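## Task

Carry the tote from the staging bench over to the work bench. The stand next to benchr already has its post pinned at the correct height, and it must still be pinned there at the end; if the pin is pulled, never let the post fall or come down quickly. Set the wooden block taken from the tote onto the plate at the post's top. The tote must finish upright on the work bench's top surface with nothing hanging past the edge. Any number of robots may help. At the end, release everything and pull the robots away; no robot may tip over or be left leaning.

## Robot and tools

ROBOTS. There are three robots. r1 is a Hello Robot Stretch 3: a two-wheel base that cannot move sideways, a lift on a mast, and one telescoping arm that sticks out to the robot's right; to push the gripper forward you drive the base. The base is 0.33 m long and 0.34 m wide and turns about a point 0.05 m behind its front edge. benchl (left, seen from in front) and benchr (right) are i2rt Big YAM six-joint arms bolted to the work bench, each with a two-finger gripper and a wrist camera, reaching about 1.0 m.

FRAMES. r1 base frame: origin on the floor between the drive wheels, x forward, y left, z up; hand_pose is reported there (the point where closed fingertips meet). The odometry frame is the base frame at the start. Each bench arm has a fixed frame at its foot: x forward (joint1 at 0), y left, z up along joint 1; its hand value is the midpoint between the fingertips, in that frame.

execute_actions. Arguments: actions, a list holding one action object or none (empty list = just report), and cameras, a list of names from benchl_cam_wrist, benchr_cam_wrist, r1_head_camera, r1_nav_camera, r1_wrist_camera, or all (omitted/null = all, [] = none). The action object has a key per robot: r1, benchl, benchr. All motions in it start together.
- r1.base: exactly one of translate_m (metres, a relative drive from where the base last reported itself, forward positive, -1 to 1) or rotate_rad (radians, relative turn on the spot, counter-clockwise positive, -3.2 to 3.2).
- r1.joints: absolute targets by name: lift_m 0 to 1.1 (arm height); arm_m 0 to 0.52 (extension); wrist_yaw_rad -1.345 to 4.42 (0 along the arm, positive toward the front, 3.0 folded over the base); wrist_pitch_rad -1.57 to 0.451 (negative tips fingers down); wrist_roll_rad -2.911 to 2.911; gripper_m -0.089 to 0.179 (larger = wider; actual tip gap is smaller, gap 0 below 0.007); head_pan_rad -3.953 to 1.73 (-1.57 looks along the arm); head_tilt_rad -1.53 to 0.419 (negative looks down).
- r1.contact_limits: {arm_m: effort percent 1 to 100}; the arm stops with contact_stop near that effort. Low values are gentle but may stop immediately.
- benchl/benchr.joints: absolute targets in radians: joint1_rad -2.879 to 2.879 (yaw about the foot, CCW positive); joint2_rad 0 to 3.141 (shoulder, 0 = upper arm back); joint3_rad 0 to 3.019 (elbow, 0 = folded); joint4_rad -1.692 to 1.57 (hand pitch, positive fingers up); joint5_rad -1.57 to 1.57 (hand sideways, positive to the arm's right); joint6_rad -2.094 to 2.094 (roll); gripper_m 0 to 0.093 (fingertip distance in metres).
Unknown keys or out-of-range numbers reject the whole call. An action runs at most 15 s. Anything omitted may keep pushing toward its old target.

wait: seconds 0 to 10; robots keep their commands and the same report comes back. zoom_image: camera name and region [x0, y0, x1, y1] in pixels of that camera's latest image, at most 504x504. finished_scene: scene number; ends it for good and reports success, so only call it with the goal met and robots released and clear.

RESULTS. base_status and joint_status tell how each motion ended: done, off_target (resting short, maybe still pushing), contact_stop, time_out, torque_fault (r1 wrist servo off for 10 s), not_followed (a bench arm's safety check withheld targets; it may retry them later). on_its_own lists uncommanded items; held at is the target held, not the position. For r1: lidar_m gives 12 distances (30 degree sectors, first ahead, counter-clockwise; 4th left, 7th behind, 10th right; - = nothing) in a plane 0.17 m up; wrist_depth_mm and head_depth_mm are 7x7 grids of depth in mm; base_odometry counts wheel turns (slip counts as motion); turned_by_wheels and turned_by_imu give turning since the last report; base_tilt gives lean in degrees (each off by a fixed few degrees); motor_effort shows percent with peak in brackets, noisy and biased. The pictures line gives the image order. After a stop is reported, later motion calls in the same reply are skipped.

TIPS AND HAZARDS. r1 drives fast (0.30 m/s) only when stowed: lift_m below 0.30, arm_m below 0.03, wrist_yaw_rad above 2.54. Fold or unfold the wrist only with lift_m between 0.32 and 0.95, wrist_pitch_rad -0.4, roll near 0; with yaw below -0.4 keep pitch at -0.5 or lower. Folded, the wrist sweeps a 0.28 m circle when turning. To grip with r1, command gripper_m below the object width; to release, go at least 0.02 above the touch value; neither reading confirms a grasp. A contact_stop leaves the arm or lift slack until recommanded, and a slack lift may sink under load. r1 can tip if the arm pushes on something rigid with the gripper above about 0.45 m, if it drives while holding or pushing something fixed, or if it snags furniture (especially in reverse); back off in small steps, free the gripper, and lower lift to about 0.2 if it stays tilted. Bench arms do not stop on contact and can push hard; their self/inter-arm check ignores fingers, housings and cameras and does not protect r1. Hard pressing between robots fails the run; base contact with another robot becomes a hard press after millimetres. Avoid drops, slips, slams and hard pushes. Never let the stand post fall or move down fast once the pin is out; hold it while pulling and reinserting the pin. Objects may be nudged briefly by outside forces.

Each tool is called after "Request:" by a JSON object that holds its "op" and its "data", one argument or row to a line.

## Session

Request:
{"op": "execute_actions", "data": {
  "actions": []
}}

Scene clock: 0.00 s.
r1.base_odometry: x=+0.000 y=+0.000 heading=+0.000 (m, m, rad; r1's odometry frame)
r1.turned_by_wheels: +0.000 (rad since the last result)
r1.turned_by_imu: +0.000 (rad since the last result)
r1.base_tilt: forward=+1.1 right=+1.9 (deg)
r1.lidar_m: 1.77 1.51 1.51 1.72 2.18 2.08 2.44 2.24 2.24 2.56 2.04 1.82
r1.head_depth_mm: 2143 2291 2333 2325 2378 2389 2171 / 2145 2447 2521 2493 2521 2515 2176 / 2124 2276 2299 2306 2325 2353 2157 / 1988 2058 2060 2083 2091 2101 2079 / 1852 1860 1867 1854 1922 1910 1909 / 1681 1721 1693 1726 1725 1745 1766 / 1560 1562 1568 1578 1590 1598 1624
r1.base_status: not commanded
r1.joint_positions: lift_m=+0.308 arm_m=+0.000 wrist_yaw_rad=+2.977 wrist_pitch_rad=-0.327 wrist_roll_rad=-0.010 gripper_m=+0.037 head_pan_rad=-0.015 head_tilt_rad=+0.010
r1.joint_status: not commanded
r1.motor_effort: left_wheel=-1 right_wheel=+0 lift_m=+26 arm_m=+1 wrist_yaw_rad=+0 wrist_pitch_rad=+4 wrist_roll_rad=+0 gripper_m=+0 head_pan_rad=-1 head_tilt_rad=+2 (%)
r1.hand_pose: x=+0.0172 y=+0.0866 z=+0.3413 quat_wxyz=(+0.172, +0.701, +0.059, +0.690) (m; r1's base frame)
r1.wrist_depth_mm: - - - - - - - / - - - - - - - / - - - - - - - / 865 - 916 934 938 914 931 / 691 - 750 731 733 755 739 / 588 581 - 607 631 613 615 / 499 501 524 527 517 519 526
benchl.joint_positions: joint1_rad=-1.555 joint2_rad=+0.785 joint3_rad=+0.704 joint4_rad=-1.515 joint5_rad=-0.003 joint6_rad=-0.014 gripper_m=+0.095
benchl.joint_status: not commanded
benchl.hand: x=+0.0027 y=-0.1761 z=+0.1695 quat_wxyz=(+0.008, -0.697, -0.717, -0.010) (m; benchl's fixed frame)
benchr.joint_positions: joint1_rad=+1.584 joint2_rad=+0.812 joint3_rad=+0.708 joint4_rad=-1.496 joint5_rad=-0.017 joint6_rad=-0.010 gripper_m=+0.095
benchr.joint_status: not commanded
benchr.hand: x=-0.0049 y=+0.1833 z=+0.1669 quat_wxyz=(+0.016, +0.715, -0.699, +0.004) (m; benchr's fixed frame)
pictures: benchl_cam_wrist, benchr_cam_wrist, r1_head_camera (sideways: a quarter turn clockwise sets it upright), r1_nav_camera (sideways: a quarter turn counterclockwise sets it upright), r1_wrist_camera
camera_calibration (this result's frames):
r1_head_camera: T_world_to_cam=[[-0.0241242, -0.0156502, -0.999586, 1.32231], [-0.0223174, 0.999637, -0.0151123, 0.0258], [0.99946, 0.0219436, -0.0244647, -0.0169845], [0, 0, 0, 1]] pos_world=[0.0494508, -0.00472362, 1.32174]
r1_nav_camera: T_world_to_cam=[[-0.0152593, 0.0127945, 0.999802, -1.26001], [-0.0438533, -0.998965, 0.0121145, 0.0377001], [0.998921, -0.0436598, 0.0158046, -0.0668841], [0, 0, 0, 1]] pos_world=[0.0492384, 0.0508622, 1.26036]
r1_wrist_camera: T_world_to_cam=[[0.986914, -0.160541, 0.0150973, -0.00159916], [-0.0703965, -0.513197, -0.855379, 0.367513], [0.145071, 0.843122, -0.517783, 0.266529], [0, 0, 0, 1]] pos_world=[-0.0112158, -0.0363668, 0.452391]
Images, in order (width x height): benchl_cam_wrist 504x504, benchr_cam_wrist 504x504, r1_head_camera 896x504, r1_nav_camera 672x504, r1_wrist_camera 644x364.

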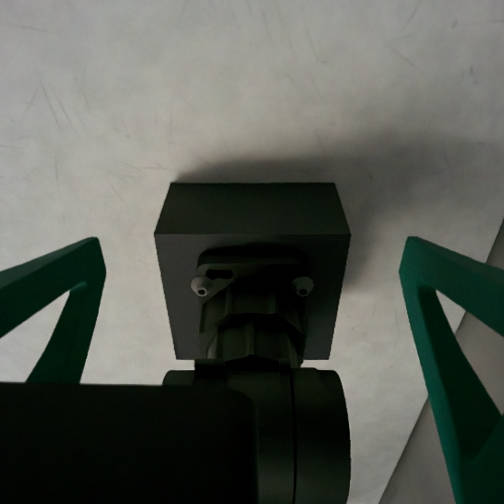

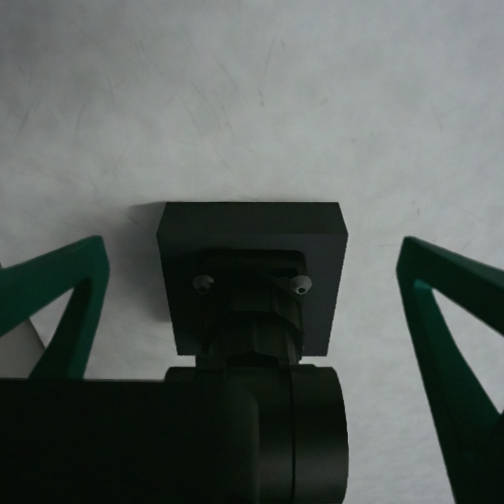

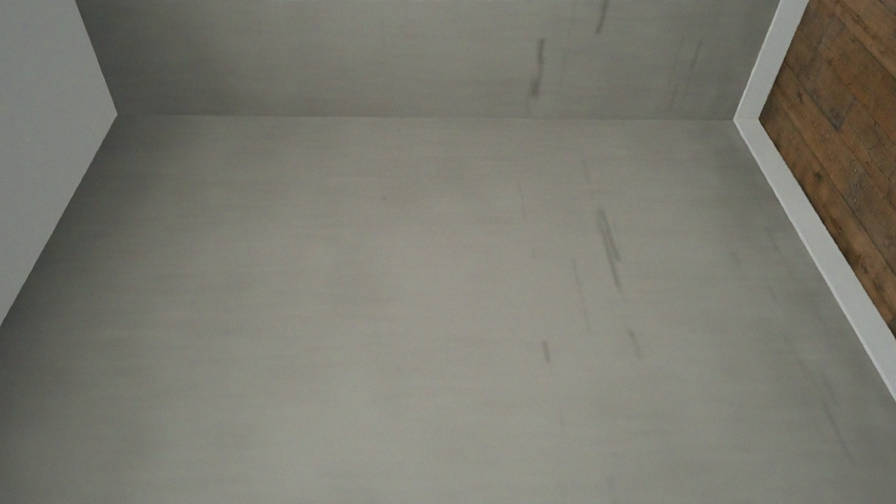

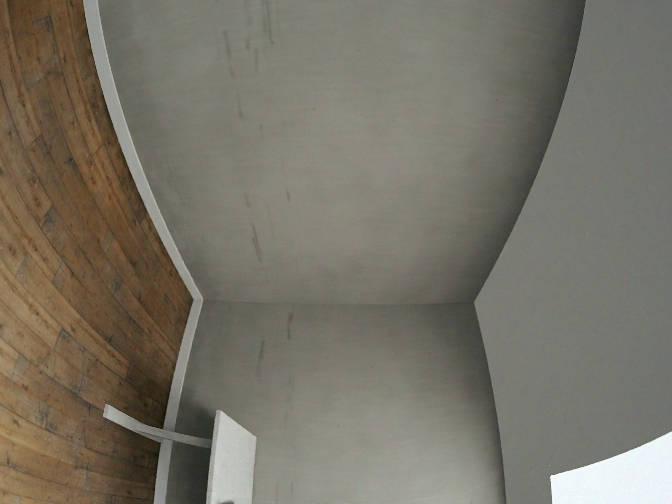

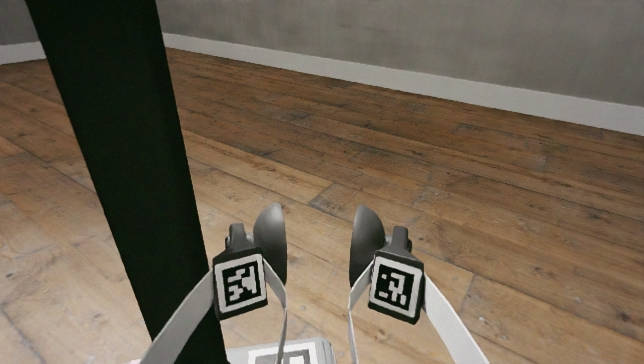

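Request:
{"op": "execute_actions", "data": {
  "actions": [
    {"r1":{"joints":{"head_pan_rad":-1.3,"head_tilt_rad":-0.35}}}
  ],
  "cameras": ["r1_head_camera","r1_nav_camera"]
}}

Request:
{"op": "execute_actions", "data": {
  "actions": [
    {"r1":{"joints":{"head_pan_rad":-3.3}}}
  ],
  "cameras": ["r1_head_camera","r1_nav_camera"]
}}

Scene clock: 6.77 s.
r1.base_odometry: x=+0.000 y=+0.000 heading=+0.000 (m, m, rad; r1's odometry frame)
r1.turned_by_wheels: +0.000 (rad since the last result)
r1.turned_by_imu: +0.001 (rad since the last result)
r1.base_tilt: forward=+1.1 right=+1.9 (deg)
r1.lidar_m: 1.77 1.51 1.51 1.72 2.18 2.08 2.44 2.25 2.24 2.56 2.05 1.82
r1.head_depth_mm: 2537 2685 2873 2978 2279 1766 1429 / 2406 2593 2770 2939 2275 1761 1417 / 2300 2448 2587 2792 2288 1739 1424 / 2182 2287 2398 2607 2263 1747 1430 / 2081 2208 2294 2503 2273 1781 1422 / 1954 2105 2174 1840 2292 1764 1427 / 1908 2006 2103 1591 2308 1765 1434
r1.base_status: not commanded
r1.joint_positions: lift_m=+0.308 arm_m=+0.000 wrist_yaw_rad=+2.977 wrist_pitch_rad=-0.327 wrist_roll_rad=-0.010 gripper_m=+0.037 head_pan_rad=-1.293 head_tilt_rad=-0.345
r1.joint_status: all done
r1.motor_effort: left_wheel=+0(0) right_wheel=-1(0) lift_m=+26(27) arm_m=+0(0) wrist_yaw_rad=-1(1) wrist_pitch_rad=+4(4) wrist_roll_rad=+0(0) gripper_m=-1(0) head_pan_rad=-3(32) head_tilt_rad=-2(24) (%)
r1.hand_pose: x=+0.0172 y=+0.0866 z=+0.3413 quat_wxyz=(+0.172, +0.701, +0.059, +0.690) (m; r1's base frame)
r1.wrist_depth_mm: - - - - - - - / - - - - - - - / - - - - - - - / 874 - 927 905 918 929 963 / 707 - 742 722 738 736 736 / 579 580 - 584 625 617 627 / 506 509 520 531 512 522 529
benchl.joint_positions: joint1_rad=-1.555 joint2_rad=+0.785 joint3_rad=+0.704 joint4_rad=-1.515 joint5_rad=-0.003 joint6_rad=-0.014 gripper_m=+0.095
benchl.joint_status: not commanded
benchl.hand: x=+0.0027 y=-0.1761 z=+0.1695 quat_wxyz=(+0.008, -0.697, -0.717, -0.010) (m; benchl's fixed frame)
benchr.joint_positions: joint1_rad=+1.584 joint2_rad=+0.812 joint3_rad=+0.708 joint4_rad=-1.496 joint5_rad=-0.017 joint6_rad=-0.010 gripper_m=+0.095
benchr.joint_status: not commanded
benchr.hand: x=-0.0049 y=+0.1833 z=+0.1669 quat_wxyz=(+0.016, +0.715, -0.699, +0.004) (m; benchr's fixed frame)
pictures: r1_head_camera (sideways: a quarter turn clockwise sets it upright), r1_nav_camera (sideways: a quarter turn counterclockwise sets it upright)
camera_calibration (this result's frames):
r1_head_camera: T_world_to_cam=[[-0.116985, 0.351504, -0.928849, 1.23033], [0.949696, 0.31317, -0.00109745, 0.00162111], [0.290502, -0.882253, -0.370458, 0.437693], [0, 0, 0, 1]] pos_world=[0.0152397, -0.0468182, 1.30494]
r1_nav_camera: T_world_to_cam=[[0.10356, -0.317062, 0.942734, -1.18599], [-0.967336, -0.252602, 0.0213063, 0.0313744], [0.231381, -0.914146, -0.332865, 0.391653], [0, 0, 0, 1]] pos_world=[0.0625488, -0.0100787, 1.24777]
Images, in order (width x height): r1_head_camera 896x504, r1_nav_camera 672x504.

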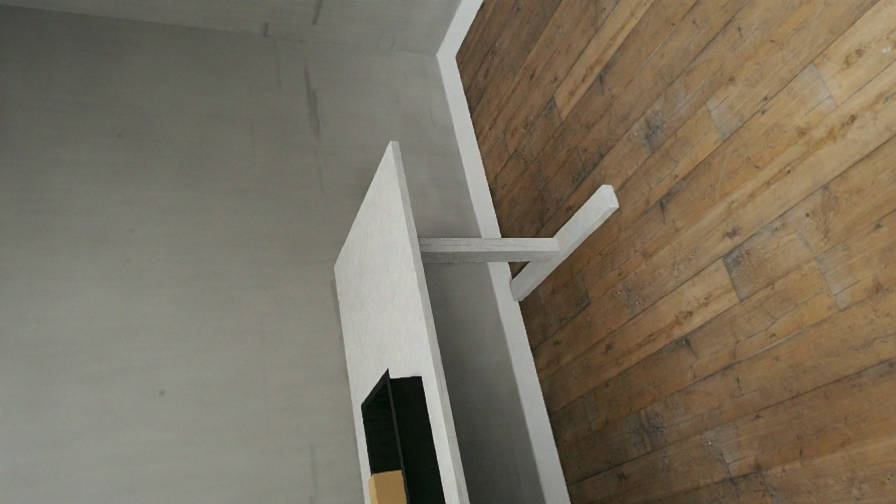

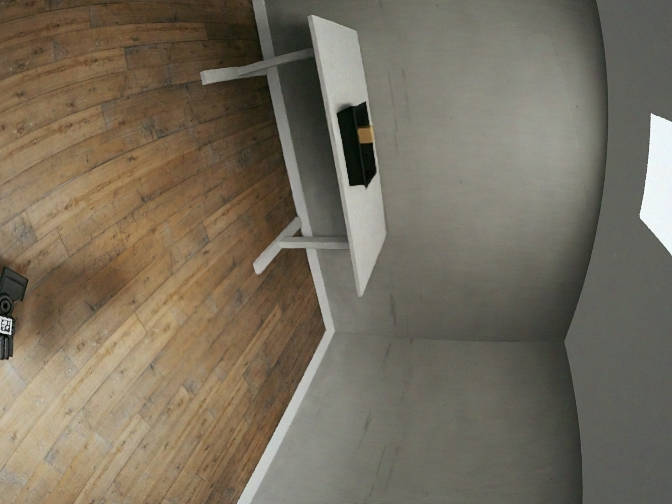

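Scene clock: 8.23 s.
r1.base_odometry: x=+0.000 y=+0.000 heading=+0.000 (m, m, rad; r1's odometry frame)
r1.turned_by_wheels: +0.000 (rad since the last result)
r1.turned_by_imu: +0.000 (rad since the last result)
r1.base_tilt: forward=+1.0 right=+1.8 (deg)
r1.lidar_m: 1.78 1.51 1.51 1.72 2.18 2.07 2.44 2.24 2.24 2.55 2.05 1.82
r1.head_depth_mm: 2237 2357 2371 2632 2263 1761 1435 / 2385 2467 2278 2791 2308 1754 1423 / 2526 2644 2751 2809 2276 1765 1426 / 2698 2914 3056 3150 2273 1764 1421 / 2737 2951 3200 3222 2311 1759 1430 / 2594 2705 2814 2901 2314 1774 1434 / 2358 2426 2567 2697 2307 1775 1436
r1.base_status: not commanded
r1.joint_positions: lift_m=+0.308 arm_m=+0.000 wrist_yaw_rad=+2.977 wrist_pitch_rad=-0.327 wrist_roll_rad=-0.010 gripper_m=+0.037 head_pan_rad=-3.293 head_tilt_rad=-0.346
r1.joint_status: all done
r1.motor_effort: left_wheel=+0(0) right_wheel=+0(0) lift_m=+26(26) arm_m=+0(0) wrist_yaw_rad=+0(1) wrist_pitch_rad=+4(4) wrist_roll_rad=+0(0) gripper_m=-1(1) head_pan_rad=-3(34) head_tilt_rad=-2(2) (%)
r1.hand_pose: x=+0.0172 y=+0.0866 z=+0.3413 quat_wxyz=(+0.172, +0.701, +0.059, +0.690) (m; r1's base frame)
r1.wrist_depth_mm: - - - - - - - / - - - - - - - / - - - - - - - / 883 - 933 916 926 919 954 / 703 - 752 726 726 745 754 / 576 590 - 606 621 607 609 / 507 506 528 522 509 512 521
benchl.joint_positions: joint1_rad=-1.555 joint2_rad=+0.785 joint3_rad=+0.704 joint4_rad=-1.515 joint5_rad=-0.003 joint6_rad=-0.014 gripper_m=+0.095
benchl.joint_status: not commanded
benchl.hand: x=+0.0027 y=-0.1761 z=+0.1695 quat_wxyz=(+0.008, -0.697, -0.717, -0.010) (m; benchl's fixed frame)
benchr.joint_positions: joint1_rad=+1.584 joint2_rad=+0.812 joint3_rad=+0.708 joint4_rad=-1.496 joint5_rad=-0.017 joint6_rad=-0.010 gripper_m=+0.095
benchr.joint_status: not commanded
benchr.hand: x=-0.0049 y=+0.1833 z=+0.1669 quat_wxyz=(+0.016, +0.715, -0.699, +0.004) (m; benchr's fixed frame)
pictures: r1_head_camera (sideways: a quarter turn clockwise sets it upright), r1_nav_camera (sideways: a quarter turn counterclockwise sets it upright)
camera_calibration (this result's frames):
r1_head_camera: T_world_to_cam=[[0.368687, -0.0399611, -0.928694, 1.22717], [-0.110446, -0.993882, -0.00108057, 0.00806602], [-0.922969, 0.102969, -0.370845, 0.445599], [0, 0, 0, 1]] pos_world=[-0.0402764, 0.0111727, 1.30492]
r1_nav_camera: T_world_to_cam=[[-0.331788, 0.0378367, 0.942595, -1.18315], [0.172853, 0.984717, 0.0213157, 0.024407], [-0.927383, 0.170002, -0.333258, 0.399233], [0, 0, 0, 1]] pos_world=[-0.0265332, -0.047138, 1.24776]
Images, in order (width x height): r1_head_camera 896x504, r1_nav_camera 672x504.

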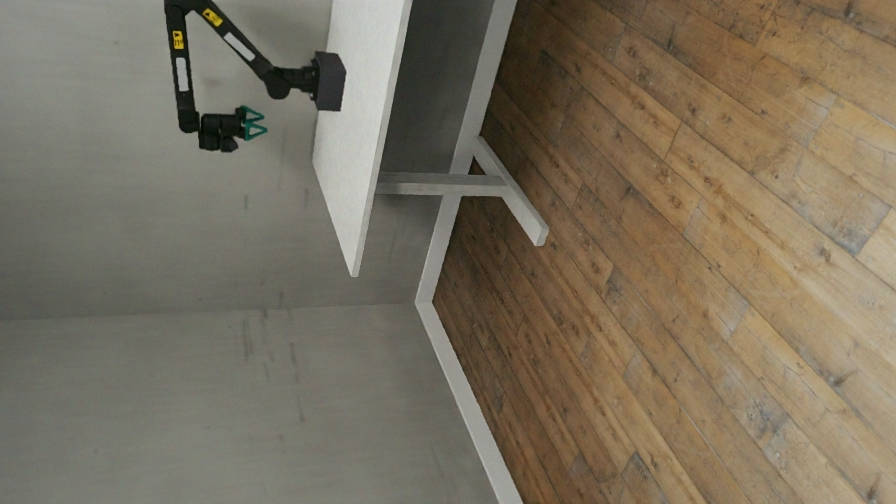

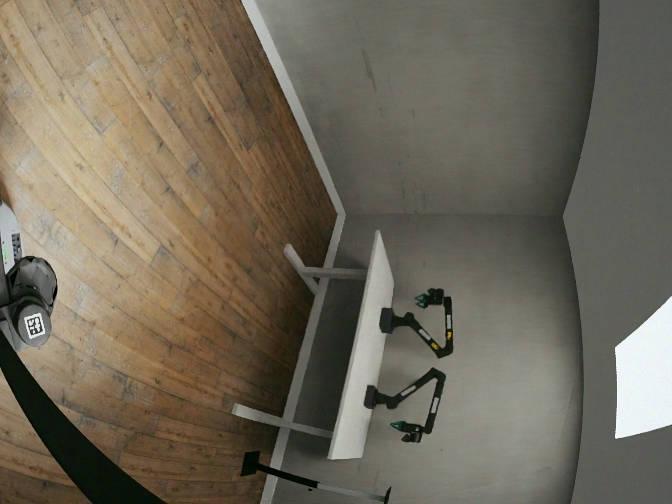

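Request:
{"op": "execute_actions", "data": {
  "actions": [
    {"r1":{"base":{"rotate_rad":-1.037},"joints":{"lift_m":0.28,"head_pan_rad":-1.57,"head_tilt_rad":-0.8}}}
  ],
  "cameras": []
}}

Request:
{"op": "execute_actions", "data": {
  "actions": [
    {"r1":{"base":{"translate_m":1.0}}}
  ],
  "cameras": []
}}

Request:
{"op": "execute_actions", "data": {
  "actions": [
    {"r1":{"base":{"translate_m":0.18}}}
  ],
  "cameras": []
}}

Request:
{"op": "execute_actions", "data": {
  "actions": [
    {"r1":{"base":{"rotate_rad":1.86}}}
  ],
  "cameras": []
}}

Request:
{"op": "execute_actions", "data": {
  "actions": [
    {"r1":{"joints":{"lift_m":0.94,"wrist_pitch_rad":-0.4}}}
  ],
  "cameras": ["r1_head_camera"]
}}

Scene clock: 29.77 s.
r1.base_odometry: x=+0.000 y=+0.000 heading=-1.037 (m, m, rad; r1's odometry frame)
r1.turned_by_wheels: -1.037 (rad since the last result)
r1.turned_by_imu: -1.043 (rad since the last result)
r1.base_tilt: forward=+1.1 right=+1.9 (deg)
r1.lidar_m: 2.05 1.82 1.76 1.51 1.51 1.75 2.18 2.08 2.43 2.25 2.24 2.58
r1.head_depth_mm: 2235 2424 2026 1692 1456 1268 1140 / 2170 2431 2035 1699 1461 1276 1133 / 2140 2382 2034 1701 1457 1285 1133 / 2078 2315 2054 1716 1450 1273 1159 / 2025 2284 2036 1703 1454 1278 1144 / 1992 2243 2050 1709 1472 1286 1145 / 1933 2202 2048 1709 1467 1288 1148
r1.base_status: done
r1.joint_positions: lift_m=+0.281 arm_m=+0.000 wrist_yaw_rad=+2.977 wrist_pitch_rad=-0.327 wrist_roll_rad=-0.010 gripper_m=+0.037 head_pan_rad=-1.577 head_tilt_rad=-0.790
r1.joint_status: all done
r1.motor_effort: left_wheel=+2(10) right_wheel=-2(9) lift_m=+13(22) arm_m=+0(0) wrist_yaw_rad=+0(0) wrist_pitch_rad=+5(5) wrist_roll_rad=+0(0) gripper_m=+0(0) head_pan_rad=+2(36) head_tilt_rad=-4(30) (%)
r1.hand_pose: x=+0.0172 y=+0.0866 z=+0.3141 quat_wxyz=(+0.172, +0.701, +0.059, +0.690) (m; r1's base frame)
r1.wrist_depth_mm: - - - - - - - / - - - - - - - / - - - - - - - / 845 - 863 856 874 880 890 / 665 - 709 682 686 684 696 / 548 555 - 570 603 575 576 / 476 486 - 486 476 489 499
benchl.joint_positions: joint1_rad=-1.555 joint2_rad=+0.785 joint3_rad=+0.704 joint4_rad=-1.515 joint5_rad=-0.003 joint6_rad=-0.014 gripper_m=+0.095
benchl.joint_status: not commanded
benchl.hand: x=+0.0027 y=-0.1761 z=+0.1695 quat_wxyz=(+0.008, -0.697, -0.717, -0.010) (m; benchl's fixed frame)
benchr.joint_positions: joint1_rad=+1.584 joint2_rad=+0.812 joint3_rad=+0.708 joint4_rad=-1.496 joint5_rad=-0.017 joint6_rad=-0.010 gripper_m=+0.095
benchr.joint_status: not commanded
benchr.hand: x=-0.0049 y=+0.1833 z=+0.1669 quat_wxyz=(+0.016, +0.715, -0.699, +0.004) (m; benchr's fixed frame)
pictures: none
No camera images: the call's "cameras" was empty. Leave "cameras" out to get every camera's image.

Scene clock: 34.77 s.
r1.base_odometry: x=+0.509 y=-0.861 heading=-1.037 (m, m, rad; r1's odometry frame)
r1.turned_by_wheels: +0.000 (rad since the last result)
r1.turned_by_imu: +0.003 (rad since the last result)
r1.base_tilt: forward=+1.1 right=+2.0 (deg)
r1.lidar_m: 1.28 1.00 0.98 1.78 1.77 2.05 3.18 3.19 2.30 1.98 1.98 1.10
r1.head_depth_mm: 1951 2287 2015 1690 1446 1274 1137 / 1914 2202 2044 1694 1450 1275 1139 / 1869 2151 2043 1687 1456 1272 1134 / 1832 2089 2048 1705 1445 1271 1153 / 1793 2064 2040 1701 1469 1283 1143 / 1761 1981 2049 1702 1468 1287 1146 / 1689 1940 2041 1716 1481 1285 1151
r1.base_status: done
r1.joint_positions: lift_m=+0.281 arm_m=+0.000 wrist_yaw_rad=+2.977 wrist_pitch_rad=-0.327 wrist_roll_rad=-0.010 gripper_m=+0.037 head_pan_rad=-1.577 head_tilt_rad=-0.790
r1.joint_status: not commanded
r1.motor_effort: left_wheel=+3(12) right_wheel=-3(5) lift_m=+14(14) arm_m=+0(0) wrist_yaw_rad=+0(0) wrist_pitch_rad=+4(4) wrist_roll_rad=+0(0) gripper_m=+0(0) head_pan_rad=+2(3) head_tilt_rad=-4(5) (%)
r1.hand_pose: x=+0.0172 y=+0.0866 z=+0.3141 quat_wxyz=(+0.172, +0.701, +0.059, +0.690) (m; r1's base frame)
r1.wrist_depth_mm: - - - - - - - / - - - - - - - / - - - - - - - / 833 - 861 854 872 882 895 / 652 - 715 680 690 701 704 / 551 549 - 560 593 574 573 / 471 487 - 494 482 479 489
benchl.joint_positions: joint1_rad=-1.555 joint2_rad=+0.785 joint3_rad=+0.704 joint4_rad=-1.515 joint5_rad=-0.003 joint6_rad=-0.014 gripper_m=+0.095
benchl.joint_status: not commanded
benchl.hand: x=+0.0027 y=-0.1761 z=+0.1695 quat_wxyz=(+0.008, -0.697, -0.717, -0.010) (m; benchl's fixed frame)
benchr.joint_positions: joint1_rad=+1.584 joint2_rad=+0.812 joint3_rad=+0.708 joint4_rad=-1.496 joint5_rad=-0.017 joint6_rad=-0.010 gripper_m=+0.095
benchr.joint_status: not commanded
benchr.hand: x=-0.0049 y=+0.1833 z=+0.1669 quat_wxyz=(+0.016, +0.715, -0.699, +0.004) (m; benchr's fixed frame)
pictures: none
No camera images: the call's "cameras" was empty. Leave "cameras" out to get every camera's image.

Scene clock: 36.93 s.
r1.base_odometry: x=+0.601 y=-1.016 heading=-1.037 (m, m, rad; r1's odometry frame)
r1.turned_by_wheels: +0.000 (rad since the last result)
r1.turned_by_imu: +0.001 (rad since the last result)
r1.base_tilt: forward=+1.0 right=+1.9 (deg)
r1.lidar_m: 1.11 1.11 0.87 1.82 1.82 2.11 3.19 3.33 2.24 1.93 1.93 0.94
r1.head_depth_mm: 1921 2238 2030 1674 1458 1272 1131 / 1879 2173 2013 1682 1449 1275 1135 / 1814 2090 2014 1711 1447 1267 1142 / 1799 2053 2023 1704 1451 1280 1155 / 1745 1998 2047 1703 1462 1281 1143 / 1711 1944 2066 1734 1479 1287 1146 / 1673 1889 2066 1714 1469 1284 1149
r1.base_status: done
r1.joint_positions: lift_m=+0.281 arm_m=+0.000 wrist_yaw_rad=+2.977 wrist_pitch_rad=-0.327 wrist_roll_rad=-0.010 gripper_m=+0.037 head_pan_rad=-1.577 head_tilt_rad=-0.790
r1.joint_status: not commanded
r1.motor_effort: left_wheel=+2(11) right_wheel=-2(7) lift_m=+14(13) arm_m=+0(0) wrist_yaw_rad=+0(0) wrist_pitch_rad=+4(4) wrist_roll_rad=+0(0) gripper_m=+0(0) head_pan_rad=+1(2) head_tilt_rad=-4(4) (%)
r1.hand_pose: x=+0.0172 y=+0.0866 z=+0.3141 quat_wxyz=(+0.172, +0.701, +0.059, +0.690) (m; r1's base frame)
r1.wrist_depth_mm: - - - - - - - / - - - - - - 986 / - - - - - - - / 843 - 838 864 850 859 893 / 678 - 708 674 706 692 697 / 558 554 - 553 590 571 582 / 475 495 - 488 482 490 490
benchl.joint_positions: joint1_rad=-1.555 joint2_rad=+0.785 joint3_rad=+0.704 joint4_rad=-1.515 joint5_rad=-0.003 joint6_rad=-0.014 gripper_m=+0.095
benchl.joint_status: not commanded
benchl.hand: x=+0.0027 y=-0.1761 z=+0.1695 quat_wxyz=(+0.008, -0.697, -0.717, -0.010) (m; benchl's fixed frame)
benchr.joint_positions: joint1_rad=+1.584 joint2_rad=+0.812 joint3_rad=+0.708 joint4_rad=-1.496 joint5_rad=-0.017 joint6_rad=-0.010 gripper_m=+0.095
benchr.joint_status: not commanded
benchr.hand: x=-0.0049 y=+0.1833 z=+0.1669 quat_wxyz=(+0.016, +0.715, -0.699, +0.004) (m; benchr's fixed frame)
pictures: none
No camera images: the call's "cameras" was empty. Leave "cameras" out to get every camera's image.

Scene clock: 39.27 s.
r1.base_odometry: x=+0.601 y=-1.016 heading=+0.823 (m, m, rad; r1's odometry frame)
r1.turned_by_wheels: +1.860 (rad since the last result)
r1.turned_by_imu: +1.873 (rad since the last result)
r1.base_tilt: forward=+1.0 right=+1.9 (deg)
r1.lidar_m: 1.82 1.89 2.61 3.21 2.72 1.99 1.93 0.96 0.94 1.11 0.87 1.58
r1.head_depth_mm: 980 1071 892 666 640 1264 1129 / 982 1074 821 745 646 1264 1138 / 987 1081 822 746 648 1279 1136 / 987 1086 804 715 648 1273 1155 / 990 1088 803 732 648 1281 1140 / 991 1091 822 733 648 1281 1147 / 998 1099 909 726 660 1287 1143
r1.base_status: done
r1.joint_positions: lift_m=+0.281 arm_m=+0.000 wrist_yaw_rad=+2.977 wrist_pitch_rad=-0.327 wrist_roll_rad=-0.010 gripper_m=+0.037 head_pan_rad=-1.577 head_tilt_rad=-0.790
r1.joint_status: not commanded
r1.motor_effort: left_wheel=-3(8) right_wheel=+3(10) lift_m=+13(13) arm_m=+0(0) wrist_yaw_rad=+0(0) wrist_pitch_rad=+4(4) wrist_roll_rad=+0(0) gripper_m=+0(0) head_pan_rad=+2(2) head_tilt_rad=-4(4) (%)
r1.hand_pose: x=+0.0172 y=+0.0866 z=+0.3141 quat_wxyz=(+0.172, +0.701, +0.059, +0.690) (m; r1's base frame)
r1.wrist_depth_mm: - - - - - - - / - - - - - - - / - - - - - - - / 855 - 838 868 878 855 914 / 672 - 700 690 681 694 707 / 548 566 - 557 593 562 567 / 473 486 - 503 487 488 491
benchl.joint_positions: joint1_rad=-1.555 joint2_rad=+0.785 joint3_rad=+0.704 joint4_rad=-1.515 joint5_rad=-0.003 joint6_rad=-0.014 gripper_m=+0.095
benchl.joint_status: not commanded
benchl.hand: x=+0.0027 y=-0.1761 z=+0.1695 quat_wxyz=(+0.008, -0.697, -0.717, -0.010) (m; benchl's fixed frame)
benchr.joint_positions: joint1_rad=+1.584 joint2_rad=+0.812 joint3_rad=+0.708 joint4_rad=-1.496 joint5_rad=-0.017 joint6_rad=-0.010 gripper_m=+0.095
benchr.joint_status: not commanded
benchr.hand: x=-0.0049 y=+0.1833 z=+0.1669 quat_wxyz=(+0.016, +0.715, -0.699, +0.004) (m; benchr's fixed frame)
pictures: none
No camera images: the call's "cameras" was empty. Leave "cameras" out to get every camera's image.

Scene clock: 46.10 s.
r1.base_odometry: x=+0.601 y=-1.016 heading=+0.823 (m, m, rad; r1's odometry frame)
r1.turned_by_wheels: +0.000 (rad since the last result)
r1.turned_by_imu: +0.001 (rad since the last result)
r1.base_tilt: forward=+1.0 right=+2.0 (deg)
r1.lidar_m: 1.82 1.90 2.60 3.19 2.72 2.00 1.93 0.96 0.94 1.11 0.87 1.58
r1.head_depth_mm: 980 1075 891 - - 1252 1134 / 977 1075 820 776 - 1253 1164 / 985 1083 818 773 - - - / 985 1082 801 736 - 1259 - / 990 1081 801 751 - 1252 1149 / 995 1096 819 736 648 1288 1144 / 992 1092 910 726 661 1290 1151
r1.base_status: not commanded
r1.joint_positions: lift_m=+0.939 arm_m=+0.000 wrist_yaw_rad=+2.977 wrist_pitch_rad=-0.414 wrist_roll_rad=-0.010 gripper_m=+0.037 head_pan_rad=-1.577 head_tilt_rad=-0.790
r1.joint_status: all done
r1.motor_effort: left_wheel=-3(3) right_wheel=+3(3) lift_m=+37(40) arm_m=+0(0) wrist_yaw_rad=-1(1) wrist_pitch_rad=+3(4) wrist_roll_rad=+0(0) gripper_m=+0(0) head_pan_rad=+2(3) head_tilt_rad=-5(4) (%)
r1.hand_pose: x=+0.0156 y=+0.0768 z=+0.9530 quat_wxyz=(+0.201, +0.698, +0.089, +0.682) (m; r1's base frame)
r1.wrist_depth_mm: - - - - - - - / - - - - - - - / - - - - - - - / - - - - - - - / - - - - - - - / - - - - - - - / - - - - - - -
benchl.joint_positions: joint1_rad=-1.555 joint2_rad=+0.785 joint3_rad=+0.704 joint4_rad=-1.515 joint5_rad=-0.003 joint6_rad=-0.014 gripper_m=+0.095
benchl.joint_status: not commanded
benchl.hand: x=+0.0027 y=-0.1761 z=+0.1695 quat_wxyz=(+0.008, -0.697, -0.717, -0.010) (m; benchl's fixed frame)
benchr.joint_positions: joint1_rad=+1.584 joint2_rad=+0.812 joint3_rad=+0.708 joint4_rad=-1.496 joint5_rad=-0.017 joint6_rad=-0.010 gripper_m=+0.095
benchr.joint_status: not commanded
benchr.hand: x=-0.0049 y=+0.1833 z=+0.1669 quat_wxyz=(+0.016, +0.715, -0.699, +0.004) (m; benchr's fixed frame)
pictures: r1_head_camera (sideways: a quarter turn clockwise sets it upright)
camera_calibration (this result's frames):
r1_head_camera: T_world_to_cam=[[-0.0116986, 0.73418, -0.678854, 0.90375], [0.99938, 0.0311324, 0.0164475, -0.0215191], [0.0332098, -0.67824, -0.734089, 0.912345], [0, 0, 0, 1]] pos_world=[0.00177952, -0.0440567, 1.28361]
Images, in order (width x height): r1_head_camera 896x504.

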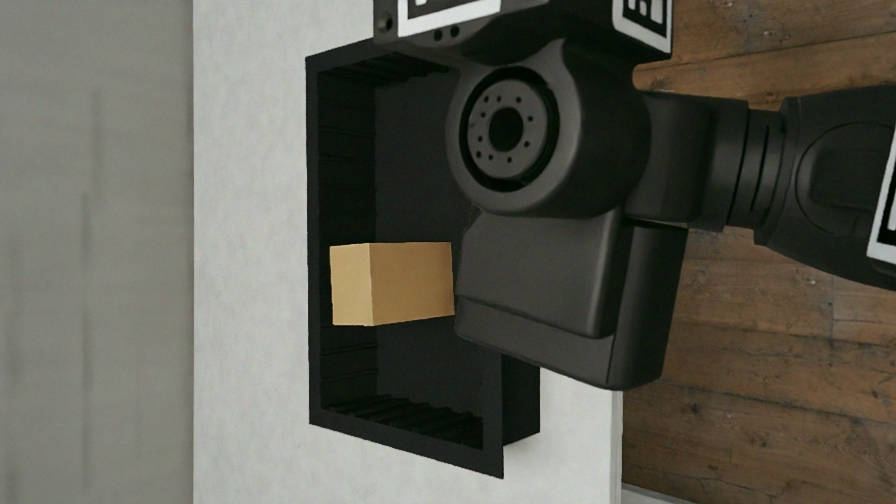

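Request:
{"op": "execute_actions", "data": {
  "actions": [
    {"r1":{"base":{"translate_m":0.06},"joints":{"wrist_yaw_rad":0,"gripper_m":0.07}}}
  ],
  "cameras": []
}}

Request:
{"op": "execute_actions", "data": {
  "actions": [
    {"r1":{"joints":{"lift_m":1.0,"wrist_pitch_rad":-1.4,"wrist_roll_rad":1.57,"arm_m":0.25}}}
  ],
  "cameras": ["r1_head_camera","r1_wrist_camera"]
}}

Scene clock: 59.50 s.
r1.base_odometry: x=+0.642 y=-0.972 heading=+0.823 (m, m, rad; r1's odometry frame)
r1.turned_by_wheels: +0.000 (rad since the last result)
r1.turned_by_imu: +0.001 (rad since the last result)
r1.base_tilt: forward=+1.1 right=+1.9 (deg)
r1.lidar_m: 1.76 1.83 2.52 3.20 2.80 2.06 1.99 0.99 1.01 1.11 0.83 1.58
r1.head_depth_mm: 979 1069 818 - - - 1107 / 980 1078 821 - - - 1139 / 982 1079 862 - - - 1122 / 988 1082 821 730 645 1274 1144 / 991 1092 822 751 646 1282 1141 / 992 1093 906 686 660 1279 1142 / 999 1097 914 756 662 1279 1143
r1.base_status: done
r1.joint_positions: lift_m=+0.939 arm_m=+0.000 wrist_yaw_rad=+0.002 wrist_pitch_rad=-0.414 wrist_roll_rad=-0.010 gripper_m=+0.070 head_pan_rad=-1.577 head_tilt_rad=-0.790
r1.joint_status: all done
r1.motor_effort: left_wheel=-3(6) right_wheel=+3(6) lift_m=+38(38) arm_m=+0(0) wrist_yaw_rad=-2(3) wrist_pitch_rad=+3(4) wrist_roll_rad=+0(0) gripper_m=+0(82) head_pan_rad=+1(2) head_tilt_rad=-5(4) (%)
r1.hand_pose: x=-0.0210 y=-0.3701 z=+0.9530 quat_wxyz=(+0.696, +0.147, -0.688, -0.144) (m; r1's base frame)
r1.wrist_depth_mm: 833 812 823 822 796 808 830 / 921 901 902 922 907 885 889 / 771 780 777 790 806 813 823 / 606 616 498 503 505 617 636 / 495 476 472 405 531 452 525 / 430 343 421 422 - 383 444 / 377 288 310 314 316 324 374
benchl.joint_positions: joint1_rad=-1.555 joint2_rad=+0.785 joint3_rad=+0.704 joint4_rad=-1.515 joint5_rad=-0.003 joint6_rad=-0.014 gripper_m=+0.095
benchl.joint_status: not commanded
benchl.hand: x=+0.0027 y=-0.1761 z=+0.1695 quat_wxyz=(+0.008, -0.697, -0.717, -0.010) (m; benchl's fixed frame)
benchr.joint_positions: joint1_rad=+1.584 joint2_rad=+0.812 joint3_rad=+0.708 joint4_rad=-1.496 joint5_rad=-0.017 joint6_rad=-0.010 gripper_m=+0.095
benchr.joint_status: not commanded
benchr.hand: x=-0.0049 y=+0.1833 z=+0.1669 quat_wxyz=(+0.016, +0.715, -0.699, +0.004) (m; benchr's fixed frame)
pictures: none
No camera images: the call's "cameras" was empty. Leave "cameras" out to get every camera's image.

Scene clock: 62.57 s.
r1.base_odometry: x=+0.642 y=-0.972 heading=+0.823 (m, m, rad; r1's odometry frame)
r1.turned_by_wheels: +0.000 (rad since the last result)
r1.turned_by_imu: +0.001 (rad since the last result)
r1.base_tilt: forward=+1.0 right=+1.9 (deg)
r1.lidar_m: 1.77 1.83 2.52 3.21 2.81 2.06 1.99 0.98 1.01 1.11 0.83 1.58
r1.head_depth_mm: 951 1064 785 726 640 1266 1135 / - - 799 743 643 1274 1135 / - - - 728 642 1274 1136 / 991 1089 762 711 643 1275 1135 / 987 1089 823 753 644 1276 1137 / 994 1091 904 690 656 1289 1142 / 998 1090 909 757 660 1274 1148
r1.base_status: not commanded
r1.joint_positions: lift_m=+0.999 arm_m=+0.250 wrist_yaw_rad=+0.001 wrist_pitch_rad=-1.395 wrist_roll_rad=+1.565 gripper_m=+0.070 head_pan_rad=-1.577 head_tilt_rad=-0.790
r1.joint_status: all done
r1.motor_effort: left_wheel=-3(4) right_wheel=+3(3) lift_m=+37(39) arm_m=+3(4) wrist_yaw_rad=-1(2) wrist_pitch_rad=-2(2) wrist_roll_rad=+2(5) gripper_m=+0(0) head_pan_rad=+2(1) head_tilt_rad=-5(4) (%)
r1.hand_pose: x=-0.0215 y=-0.4156 z=+0.8816 quat_wxyz=(+0.003, +0.002, -0.766, -0.643) (m; r1's base frame)
r1.wrist_depth_mm: 293 323 311 297 287 957 888 / 292 337 322 303 298 - - / 293 345 331 315 308 - - / 285 240 335 325 315 - 989 / 292 233 345 336 329 - 998 / 300 238 360 344 - - - / 325 345 358 344 353 - -
benchl.joint_positions: joint1_rad=-1.555 joint2_rad=+0.785 joint3_rad=+0.704 joint4_rad=-1.515 joint5_rad=-0.003 joint6_rad=-0.014 gripper_m=+0.095
benchl.joint_status: not commanded
benchl.hand: x=+0.0027 y=-0.1761 z=+0.1695 quat_wxyz=(+0.008, -0.697, -0.717, -0.010) (m; benchl's fixed frame)
benchr.joint_positions: joint1_rad=+1.584 joint2_rad=+0.812 joint3_rad=+0.708 joint4_rad=-1.496 joint5_rad=-0.017 joint6_rad=-0.010 gripper_m=+0.095
benchr.joint_status: not commanded
benchr.hand: x=-0.0049 y=+0.1833 z=+0.1669 quat_wxyz=(+0.016, +0.715, -0.699, +0.004) (m; benchr's fixed frame)
pictures: r1_head_camera (sideways: a quarter turn clockwise sets it upright), r1_wrist_camera
camera_calibration (this result's frames):
r1_head_camera: T_world_to_cam=[[-0.0116986, 0.73418, -0.678854, 0.90375], [0.99938, 0.0311325, 0.0164475, -0.0215191], [0.0332099, -0.67824, -0.734089, 0.912345], [0, 0, 0, 1]] pos_world=[0.00177953, -0.0440567, 1.28361]
r1_wrist_camera: T_world_to_cam=[[-0.0110937, 0.984901, -0.172764, 0.567976], [0.976791, 0.0476341, 0.208833, -0.113415], [0.213909, -0.166437, -0.96257, 0.949333], [0, 0, 0, 1]] pos_world=[-0.0859871, -0.395993, 1.03561]
Images, in order (width x height): r1_head_camera 896x504, r1_wrist_camera 644x364.

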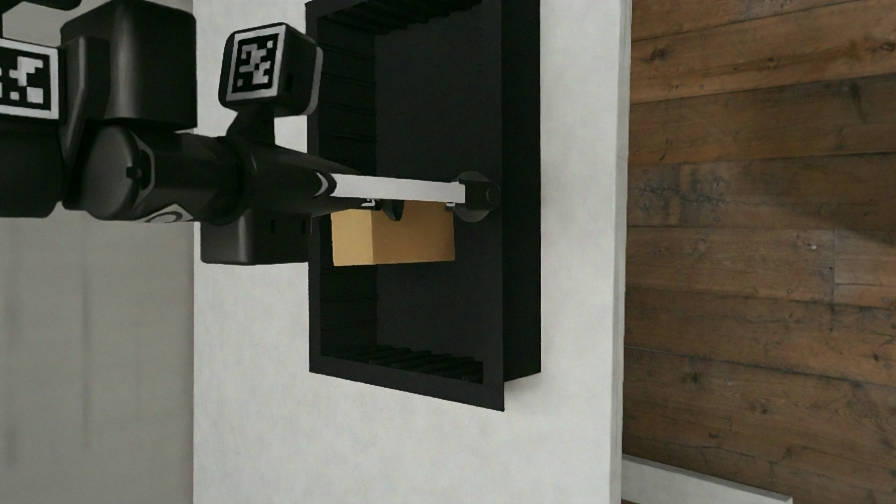

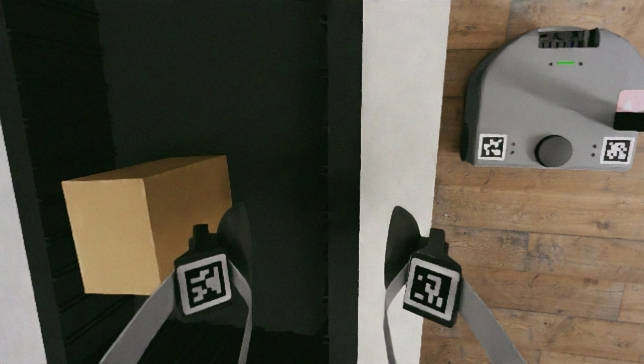

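Request:
{"op": "execute_actions", "data": {
  "actions": [
    {"r1":{"joints":{"lift_m":0.92}}}
  ],
  "cameras": ["r1_wrist_camera","r1_head_camera"]
}}

Scene clock: 103.37 s.
r1.base_odometry: x=+0.642 y=-0.972 heading=+0.823 (m, m, rad; r1's odometry frame)
r1.turned_by_wheels: +0.000 (rad since the last result)
r1.turned_by_imu: +0.001 (rad since the last result)
r1.base_tilt: forward=+1.1 right=+2.0 (deg)
r1.lidar_m: 1.76 1.83 2.51 3.20 2.81 2.07 1.99 0.98 1.01 1.11 0.84 1.59
r1.head_depth_mm: 962 - 799 724 639 1271 1132 / 955 - - 726 643 1274 1134 / 989 - - 726 644 1270 1137 / 986 1081 927 722 645 1277 1141 / 991 1091 824 749 649 1281 1140 / 998 1098 904 688 660 1277 1146 / 998 1090 905 760 660 1282 1145
r1.base_status: not commanded
r1.joint_positions: lift_m=+0.921 arm_m=+0.250 wrist_yaw_rad=+0.001 wrist_pitch_rad=-1.395 wrist_roll_rad=+1.565 gripper_m=+0.070 head_pan_rad=-1.577 head_tilt_rad=-0.790
r1.joint_status: all done
r1.motor_effort: left_wheel=-3(3) right_wheel=+3(3) lift_m=+13(33) arm_m=+3(3) wrist_yaw_rad=-1(1) wrist_pitch_rad=-2(2) wrist_roll_rad=+2(2) gripper_m=+0(0) head_pan_rad=+2(2) head_tilt_rad=-5(4) (%)
r1.hand_pose: x=-0.0215 y=-0.4155 z=+0.8028 quat_wxyz=(+0.003, +0.002, -0.766, -0.643) (m; r1's base frame)
r1.wrist_depth_mm: 253 243 233 141 214 870 813 / 261 250 238 144 220 - - / 271 258 246 150 227 - - / 271 240 253 155 234 949 907 / 166 213 261 159 244 964 911 / 165 200 270 167 - - 960 / 164 294 285 266 261 - 987
benchl.joint_positions: joint1_rad=-1.555 joint2_rad=+0.785 joint3_rad=+0.704 joint4_rad=-1.515 joint5_rad=-0.003 joint6_rad=-0.014 gripper_m=+0.095
benchl.joint_status: not commanded
benchl.hand: x=+0.0027 y=-0.1761 z=+0.1695 quat_wxyz=(+0.008, -0.697, -0.717, -0.010) (m; benchl's fixed frame)
benchr.joint_positions: joint1_rad=+1.584 joint2_rad=+0.812 joint3_rad=+0.708 joint4_rad=-1.496 joint5_rad=-0.017 joint6_rad=-0.010 gripper_m=+0.095
benchr.joint_status: not commanded
benchr.hand: x=-0.0049 y=+0.1833 z=+0.1669 quat_wxyz=(+0.016, +0.715, -0.699, +0.004) (m; benchr's fixed frame)
pictures: r1_head_camera (sideways: a quarter turn clockwise sets it upright), r1_wrist_camera
camera_calibration (this result's frames):
r1_head_camera: T_world_to_cam=[[-0.0116986, 0.73418, -0.678854, 0.90375], [0.99938, 0.0311325, 0.0164475, -0.0215191], [0.0332099, -0.67824, -0.734089, 0.912345], [0, 0, 0, 1]] pos_world=[0.00177953, -0.0440567, 1.28361]
r1_wrist_camera: T_world_to_cam=[[-0.0110935, 0.984938, -0.17255, 0.554152], [0.976791, 0.0475886, 0.208843, -0.0969874], [0.213909, -0.166228, -0.962606, 0.873601], [0, 0, 0, 1]] pos_world=[-0.0859871, -0.395973, 0.956807]
Images, in order (width x height): r1_head_camera 896x504, r1_wrist_camera 644x364.

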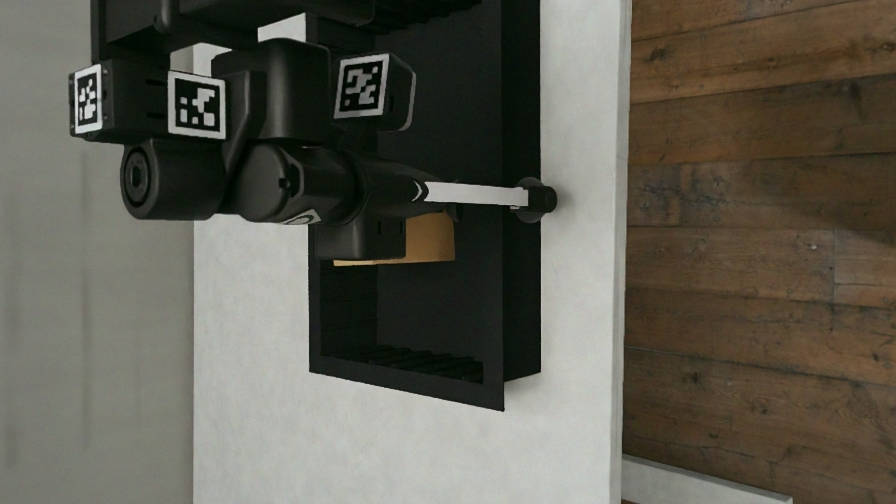

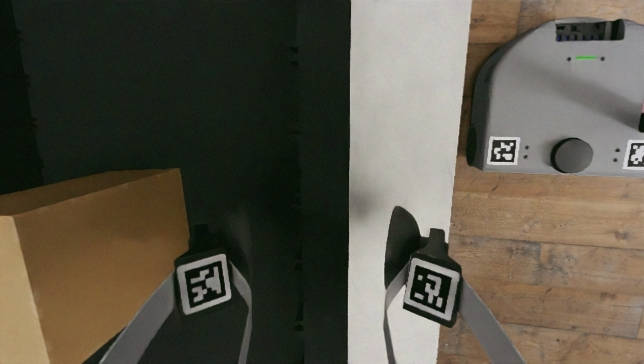

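Request:
{"op": "execute_actions", "data": {
  "actions": [
    {"r1":{"joints":{"lift_m":0.885}}}
  ],
  "cameras": []
}}

Request:
{"op": "execute_actions", "data": {
  "actions": [
    {"r1":{"joints":{"gripper_m":-0.045}}}
  ],
  "cameras": ["r1_wrist_camera"]
}}

Request:
{"op": "execute_actions", "data": {
  "actions": [
    {"r1":{"joints":{"lift_m":1.05,"wrist_pitch_rad":-1.1}}}
  ],
  "cameras": ["r1_wrist_camera","r1_head_camera"]
}}

Scene clock: 111.13 s.
r1.base_odometry: x=+0.642 y=-0.972 heading=+0.823 (m, m, rad; r1's odometry frame)
r1.turned_by_wheels: +0.000 (rad since the last result)
r1.turned_by_imu: +0.001 (rad since the last result)
r1.base_tilt: forward=+1.1 right=+1.9 (deg)
r1.lidar_m: 1.76 1.83 2.51 3.20 2.81 2.05 1.99 0.98 1.01 1.11 0.83 1.58
r1.head_depth_mm: 975 1058 - 725 641 1262 1132 / 981 - - 604 644 1266 1139 / 974 1081 - 602 643 1273 1136 / 991 1082 926 733 644 1284 1140 / 984 1088 823 748 646 1288 1134 / 996 1087 902 688 658 1286 1141 / 995 1095 912 756 661 1275 1148
r1.base_status: not commanded
r1.joint_positions: lift_m=+0.886 arm_m=+0.250 wrist_yaw_rad=+0.001 wrist_pitch_rad=-1.395 wrist_roll_rad=+1.565 gripper_m=+0.070 head_pan_rad=-1.577 head_tilt_rad=-0.790
r1.joint_status: all done
r1.motor_effort: left_wheel=-3(3) right_wheel=+3(3) lift_m=+13(12) arm_m=+3(3) wrist_yaw_rad=-1(1) wrist_pitch_rad=-1(2) wrist_roll_rad=+2(2) gripper_m=+0(0) head_pan_rad=+2(2) head_tilt_rad=-5(4) (%)
r1.hand_pose: x=-0.0215 y=-0.4155 z=+0.7678 quat_wxyz=(+0.003, +0.002, -0.766, -0.643) (m; r1's base frame)
r1.wrist_depth_mm: 216 206 197 107 184 797 793 / 222 212 203 110 188 183 - / 231 220 208 114 193 - - / 233 223 216 117 199 882 882 / 165 214 222 122 204 928 903 / 165 201 227 125 - 958 945 / 164 247 240 129 220 970 979
benchl.joint_positions: joint1_rad=-1.555 joint2_rad=+0.785 joint3_rad=+0.704 joint4_rad=-1.515 joint5_rad=-0.003 joint6_rad=-0.014 gripper_m=+0.095
benchl.joint_status: not commanded
benchl.hand: x=+0.0027 y=-0.1761 z=+0.1695 quat_wxyz=(+0.008, -0.697, -0.717, -0.010) (m; benchl's fixed frame)
benchr.joint_positions: joint1_rad=+1.584 joint2_rad=+0.812 joint3_rad=+0.708 joint4_rad=-1.496 joint5_rad=-0.017 joint6_rad=-0.010 gripper_m=+0.095
benchr.joint_status: not commanded
benchr.hand: x=-0.0049 y=+0.1833 z=+0.1669 quat_wxyz=(+0.016, +0.715, -0.699, +0.004) (m; benchr's fixed frame)
pictures: none
No camera images: the call's "cameras" was empty. Leave "cameras" out to get every camera's image.

Scene clock: 112.77 s.
r1.base_odometry: x=+0.642 y=-0.972 heading=+0.823 (m, m, rad; r1's odometry frame)
r1.turned_by_wheels: +0.000 (rad since the last result)
r1.turned_by_imu: +0.000 (rad since the last result)
r1.base_tilt: forward=+1.0 right=+1.8 (deg)
r1.lidar_m: 1.76 1.84 2.52 3.20 2.81 2.06 1.99 0.98 1.01 1.11 0.84 1.58
r1.head_depth_mm: 978 1053 - 725 640 1267 1132 / 976 - - 662 643 1284 1133 / 984 1081 - 602 643 1274 1141 / 987 1086 925 733 645 1277 1137 / 992 1094 827 746 643 1277 1145 / 993 1096 908 689 661 1289 1139 / 998 1100 907 759 662 1277 1144
r1.base_status: not commanded
r1.joint_positions: lift_m=+0.886 arm_m=+0.250 wrist_yaw_rad=+0.001 wrist_pitch_rad=-1.389 wrist_roll_rad=+1.565 gripper_m=-0.044 head_pan_rad=-1.577 head_tilt_rad=-0.790
r1.joint_status: all done
r1.motor_effort: left_wheel=-4(4) right_wheel=+3(3) lift_m=+13(13) arm_m=+2(3) wrist_yaw_rad=-1(1) wrist_pitch_rad=-3(5) wrist_roll_rad=+2(2) gripper_m=-23(100) head_pan_rad=+2(2) head_tilt_rad=-4(4) (%)
r1.hand_pose: x=-0.0215 y=-0.4171 z=+0.7679 quat_wxyz=(+0.003, +0.002, -0.768, -0.640) (m; r1's base frame)
r1.wrist_depth_mm: 216 207 197 107 183 811 - / 223 214 204 110 188 184 - / 231 222 209 114 193 - - / 231 225 216 117 199 913 873 / 164 210 226 121 205 950 899 / 163 208 - 125 209 956 905 / 162 249 241 130 220 973 926
benchl.joint_positions: joint1_rad=-1.555 joint2_rad=+0.785 joint3_rad=+0.704 joint4_rad=-1.515 joint5_rad=-0.003 joint6_rad=-0.014 gripper_m=+0.095
benchl.joint_status: not commanded
benchl.hand: x=+0.0027 y=-0.1761 z=+0.1695 quat_wxyz=(+0.008, -0.697, -0.717, -0.010) (m; benchl's fixed frame)
benchr.joint_positions: joint1_rad=+1.584 joint2_rad=+0.812 joint3_rad=+0.708 joint4_rad=-1.496 joint5_rad=-0.017 joint6_rad=-0.010 gripper_m=+0.095
benchr.joint_status: not commanded
benchr.hand: x=-0.0049 y=+0.1833 z=+0.1669 quat_wxyz=(+0.016, +0.715, -0.699, +0.004) (m; benchr's fixed frame)
pictures: r1_wrist_camera
camera_calibration (this result's frames):
r1_wrist_camera: T_world_to_cam=[[-0.0105277, 0.983938, -0.178202, 0.553596], [0.976796, 0.0482435, 0.208669, -0.0892206], [0.213915, -0.17187, -0.961614, 0.836639], [0, 0, 0, 1]] pos_world=[-0.085991, -0.396606, 0.921793]
Images, in order (width x height): r1_wrist_camera 644x364.

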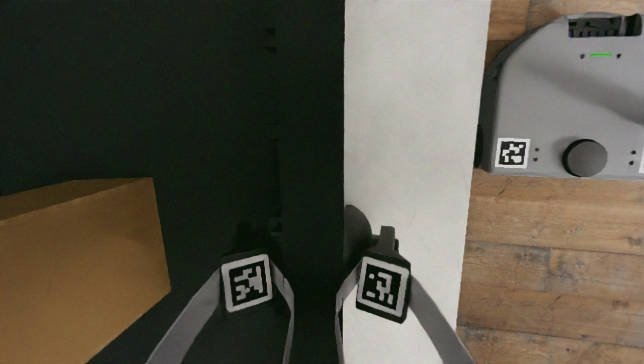

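Scene clock: 115.10 s.
r1.base_odometry: x=+0.642 y=-0.972 heading=+0.823 (m, m, rad; r1's odometry frame)
r1.turned_by_wheels: +0.000 (rad since the last result)
r1.turned_by_imu: +0.000 (rad since the last result)
r1.base_tilt: forward=+1.0 right=+1.9 (deg)
r1.lidar_m: 1.76 1.83 2.51 3.21 2.81 2.06 1.99 0.99 1.01 1.11 0.83 1.58
r1.head_depth_mm: - 725 552 744 638 1268 1137 / - 730 549 728 652 1274 1134 / - - 548 733 657 1271 1132 / 969 606 554 731 656 1278 1134 / 991 1067 551 735 658 1282 1145 / 993 1073 556 738 662 1275 1142 / 1000 1093 911 755 662 1274 1149
r1.base_status: not commanded
r1.joint_positions: lift_m=+1.049 arm_m=+0.250 wrist_yaw_rad=-0.001 wrist_pitch_rad=-1.156 wrist_roll_rad=+1.569 gripper_m=-0.041 head_pan_rad=-1.577 head_tilt_rad=-0.790
r1.joint_status: wrist_pitch_rad off_target (ended at -1.156, target -1.100); the others done
r1.motor_effort: left_wheel=-3(3) right_wheel=+3(3) lift_m=+42(40) arm_m=+2(2) wrist_yaw_rad=+1(1) wrist_pitch_rad=+16(16) wrist_roll_rad=+0(2) gripper_m=-23(23) head_pan_rad=+2(1) head_tilt_rad=-4(5) (%)
r1.hand_pose: x=-0.0216 y=-0.4758 z=+0.9436 quat_wxyz=(+0.001, +0.000, -0.837, -0.547) (m; r1's base frame)
r1.wrist_depth_mm: 267 304 258 124 333 309 835 / 274 308 267 125 336 318 582 / 282 318 280 129 350 322 602 / 447 302 268 134 354 332 943 / 202 198 245 131 370 341 951 / 618 198 236 135 374 356 974 / 648 204 324 166 393 368 -
benchl.joint_positions: joint1_rad=-1.555 joint2_rad=+0.785 joint3_rad=+0.704 joint4_rad=-1.515 joint5_rad=-0.003 joint6_rad=-0.014 gripper_m=+0.095
benchl.joint_status: not commanded
benchl.hand: x=+0.0027 y=-0.1761 z=+0.1695 quat_wxyz=(+0.008, -0.697, -0.717, -0.010) (m; benchl's fixed frame)
benchr.joint_positions: joint1_rad=+1.584 joint2_rad=+0.812 joint3_rad=+0.708 joint4_rad=-1.496 joint5_rad=-0.017 joint6_rad=-0.010 gripper_m=+0.095
benchr.joint_status: not commanded
benchr.hand: x=-0.0049 y=+0.1833 z=+0.1669 quat_wxyz=(+0.016, +0.715, -0.699, +0.004) (m; benchr's fixed frame)
pictures: r1_head_camera (sideways: a quarter turn clockwise sets it upright), r1_wrist_camera
camera_calibration (this result's frames):
r1_head_camera: T_world_to_cam=[[-0.0116985, 0.734181, -0.678853, 0.903749], [0.99938, 0.0311323, 0.0164476, -0.0215191], [0.0332098, -0.67824, -0.73409, 0.912346], [0, 0, 0, 1]] pos_world=[0.00177952, -0.0440567, 1.28361]
r1_wrist_camera: T_world_to_cam=[[-0.00596951, 0.916009, -0.401114, 0.820833], [0.976901, 0.0910272, 0.193337, -0.088166], [0.213611, -0.390694, -0.895393, 0.8289], [0, 0, 0, 1]] pos_world=[-0.0860325, -0.420018, 1.08848]
Images, in order (width x height): r1_head_camera 896x504, r1_wrist_camera 644x364.

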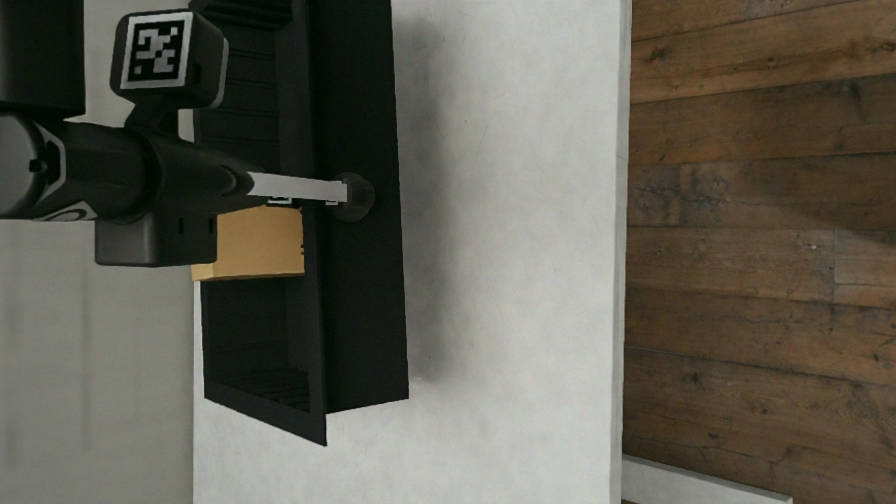

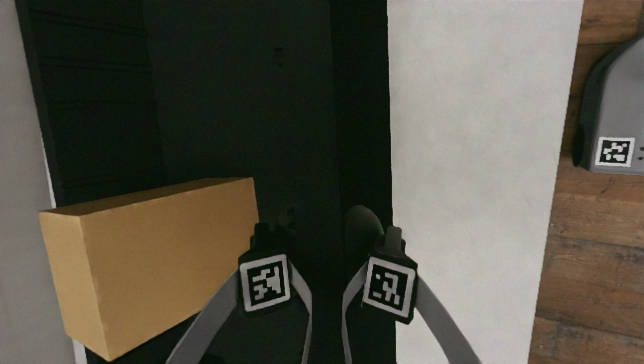

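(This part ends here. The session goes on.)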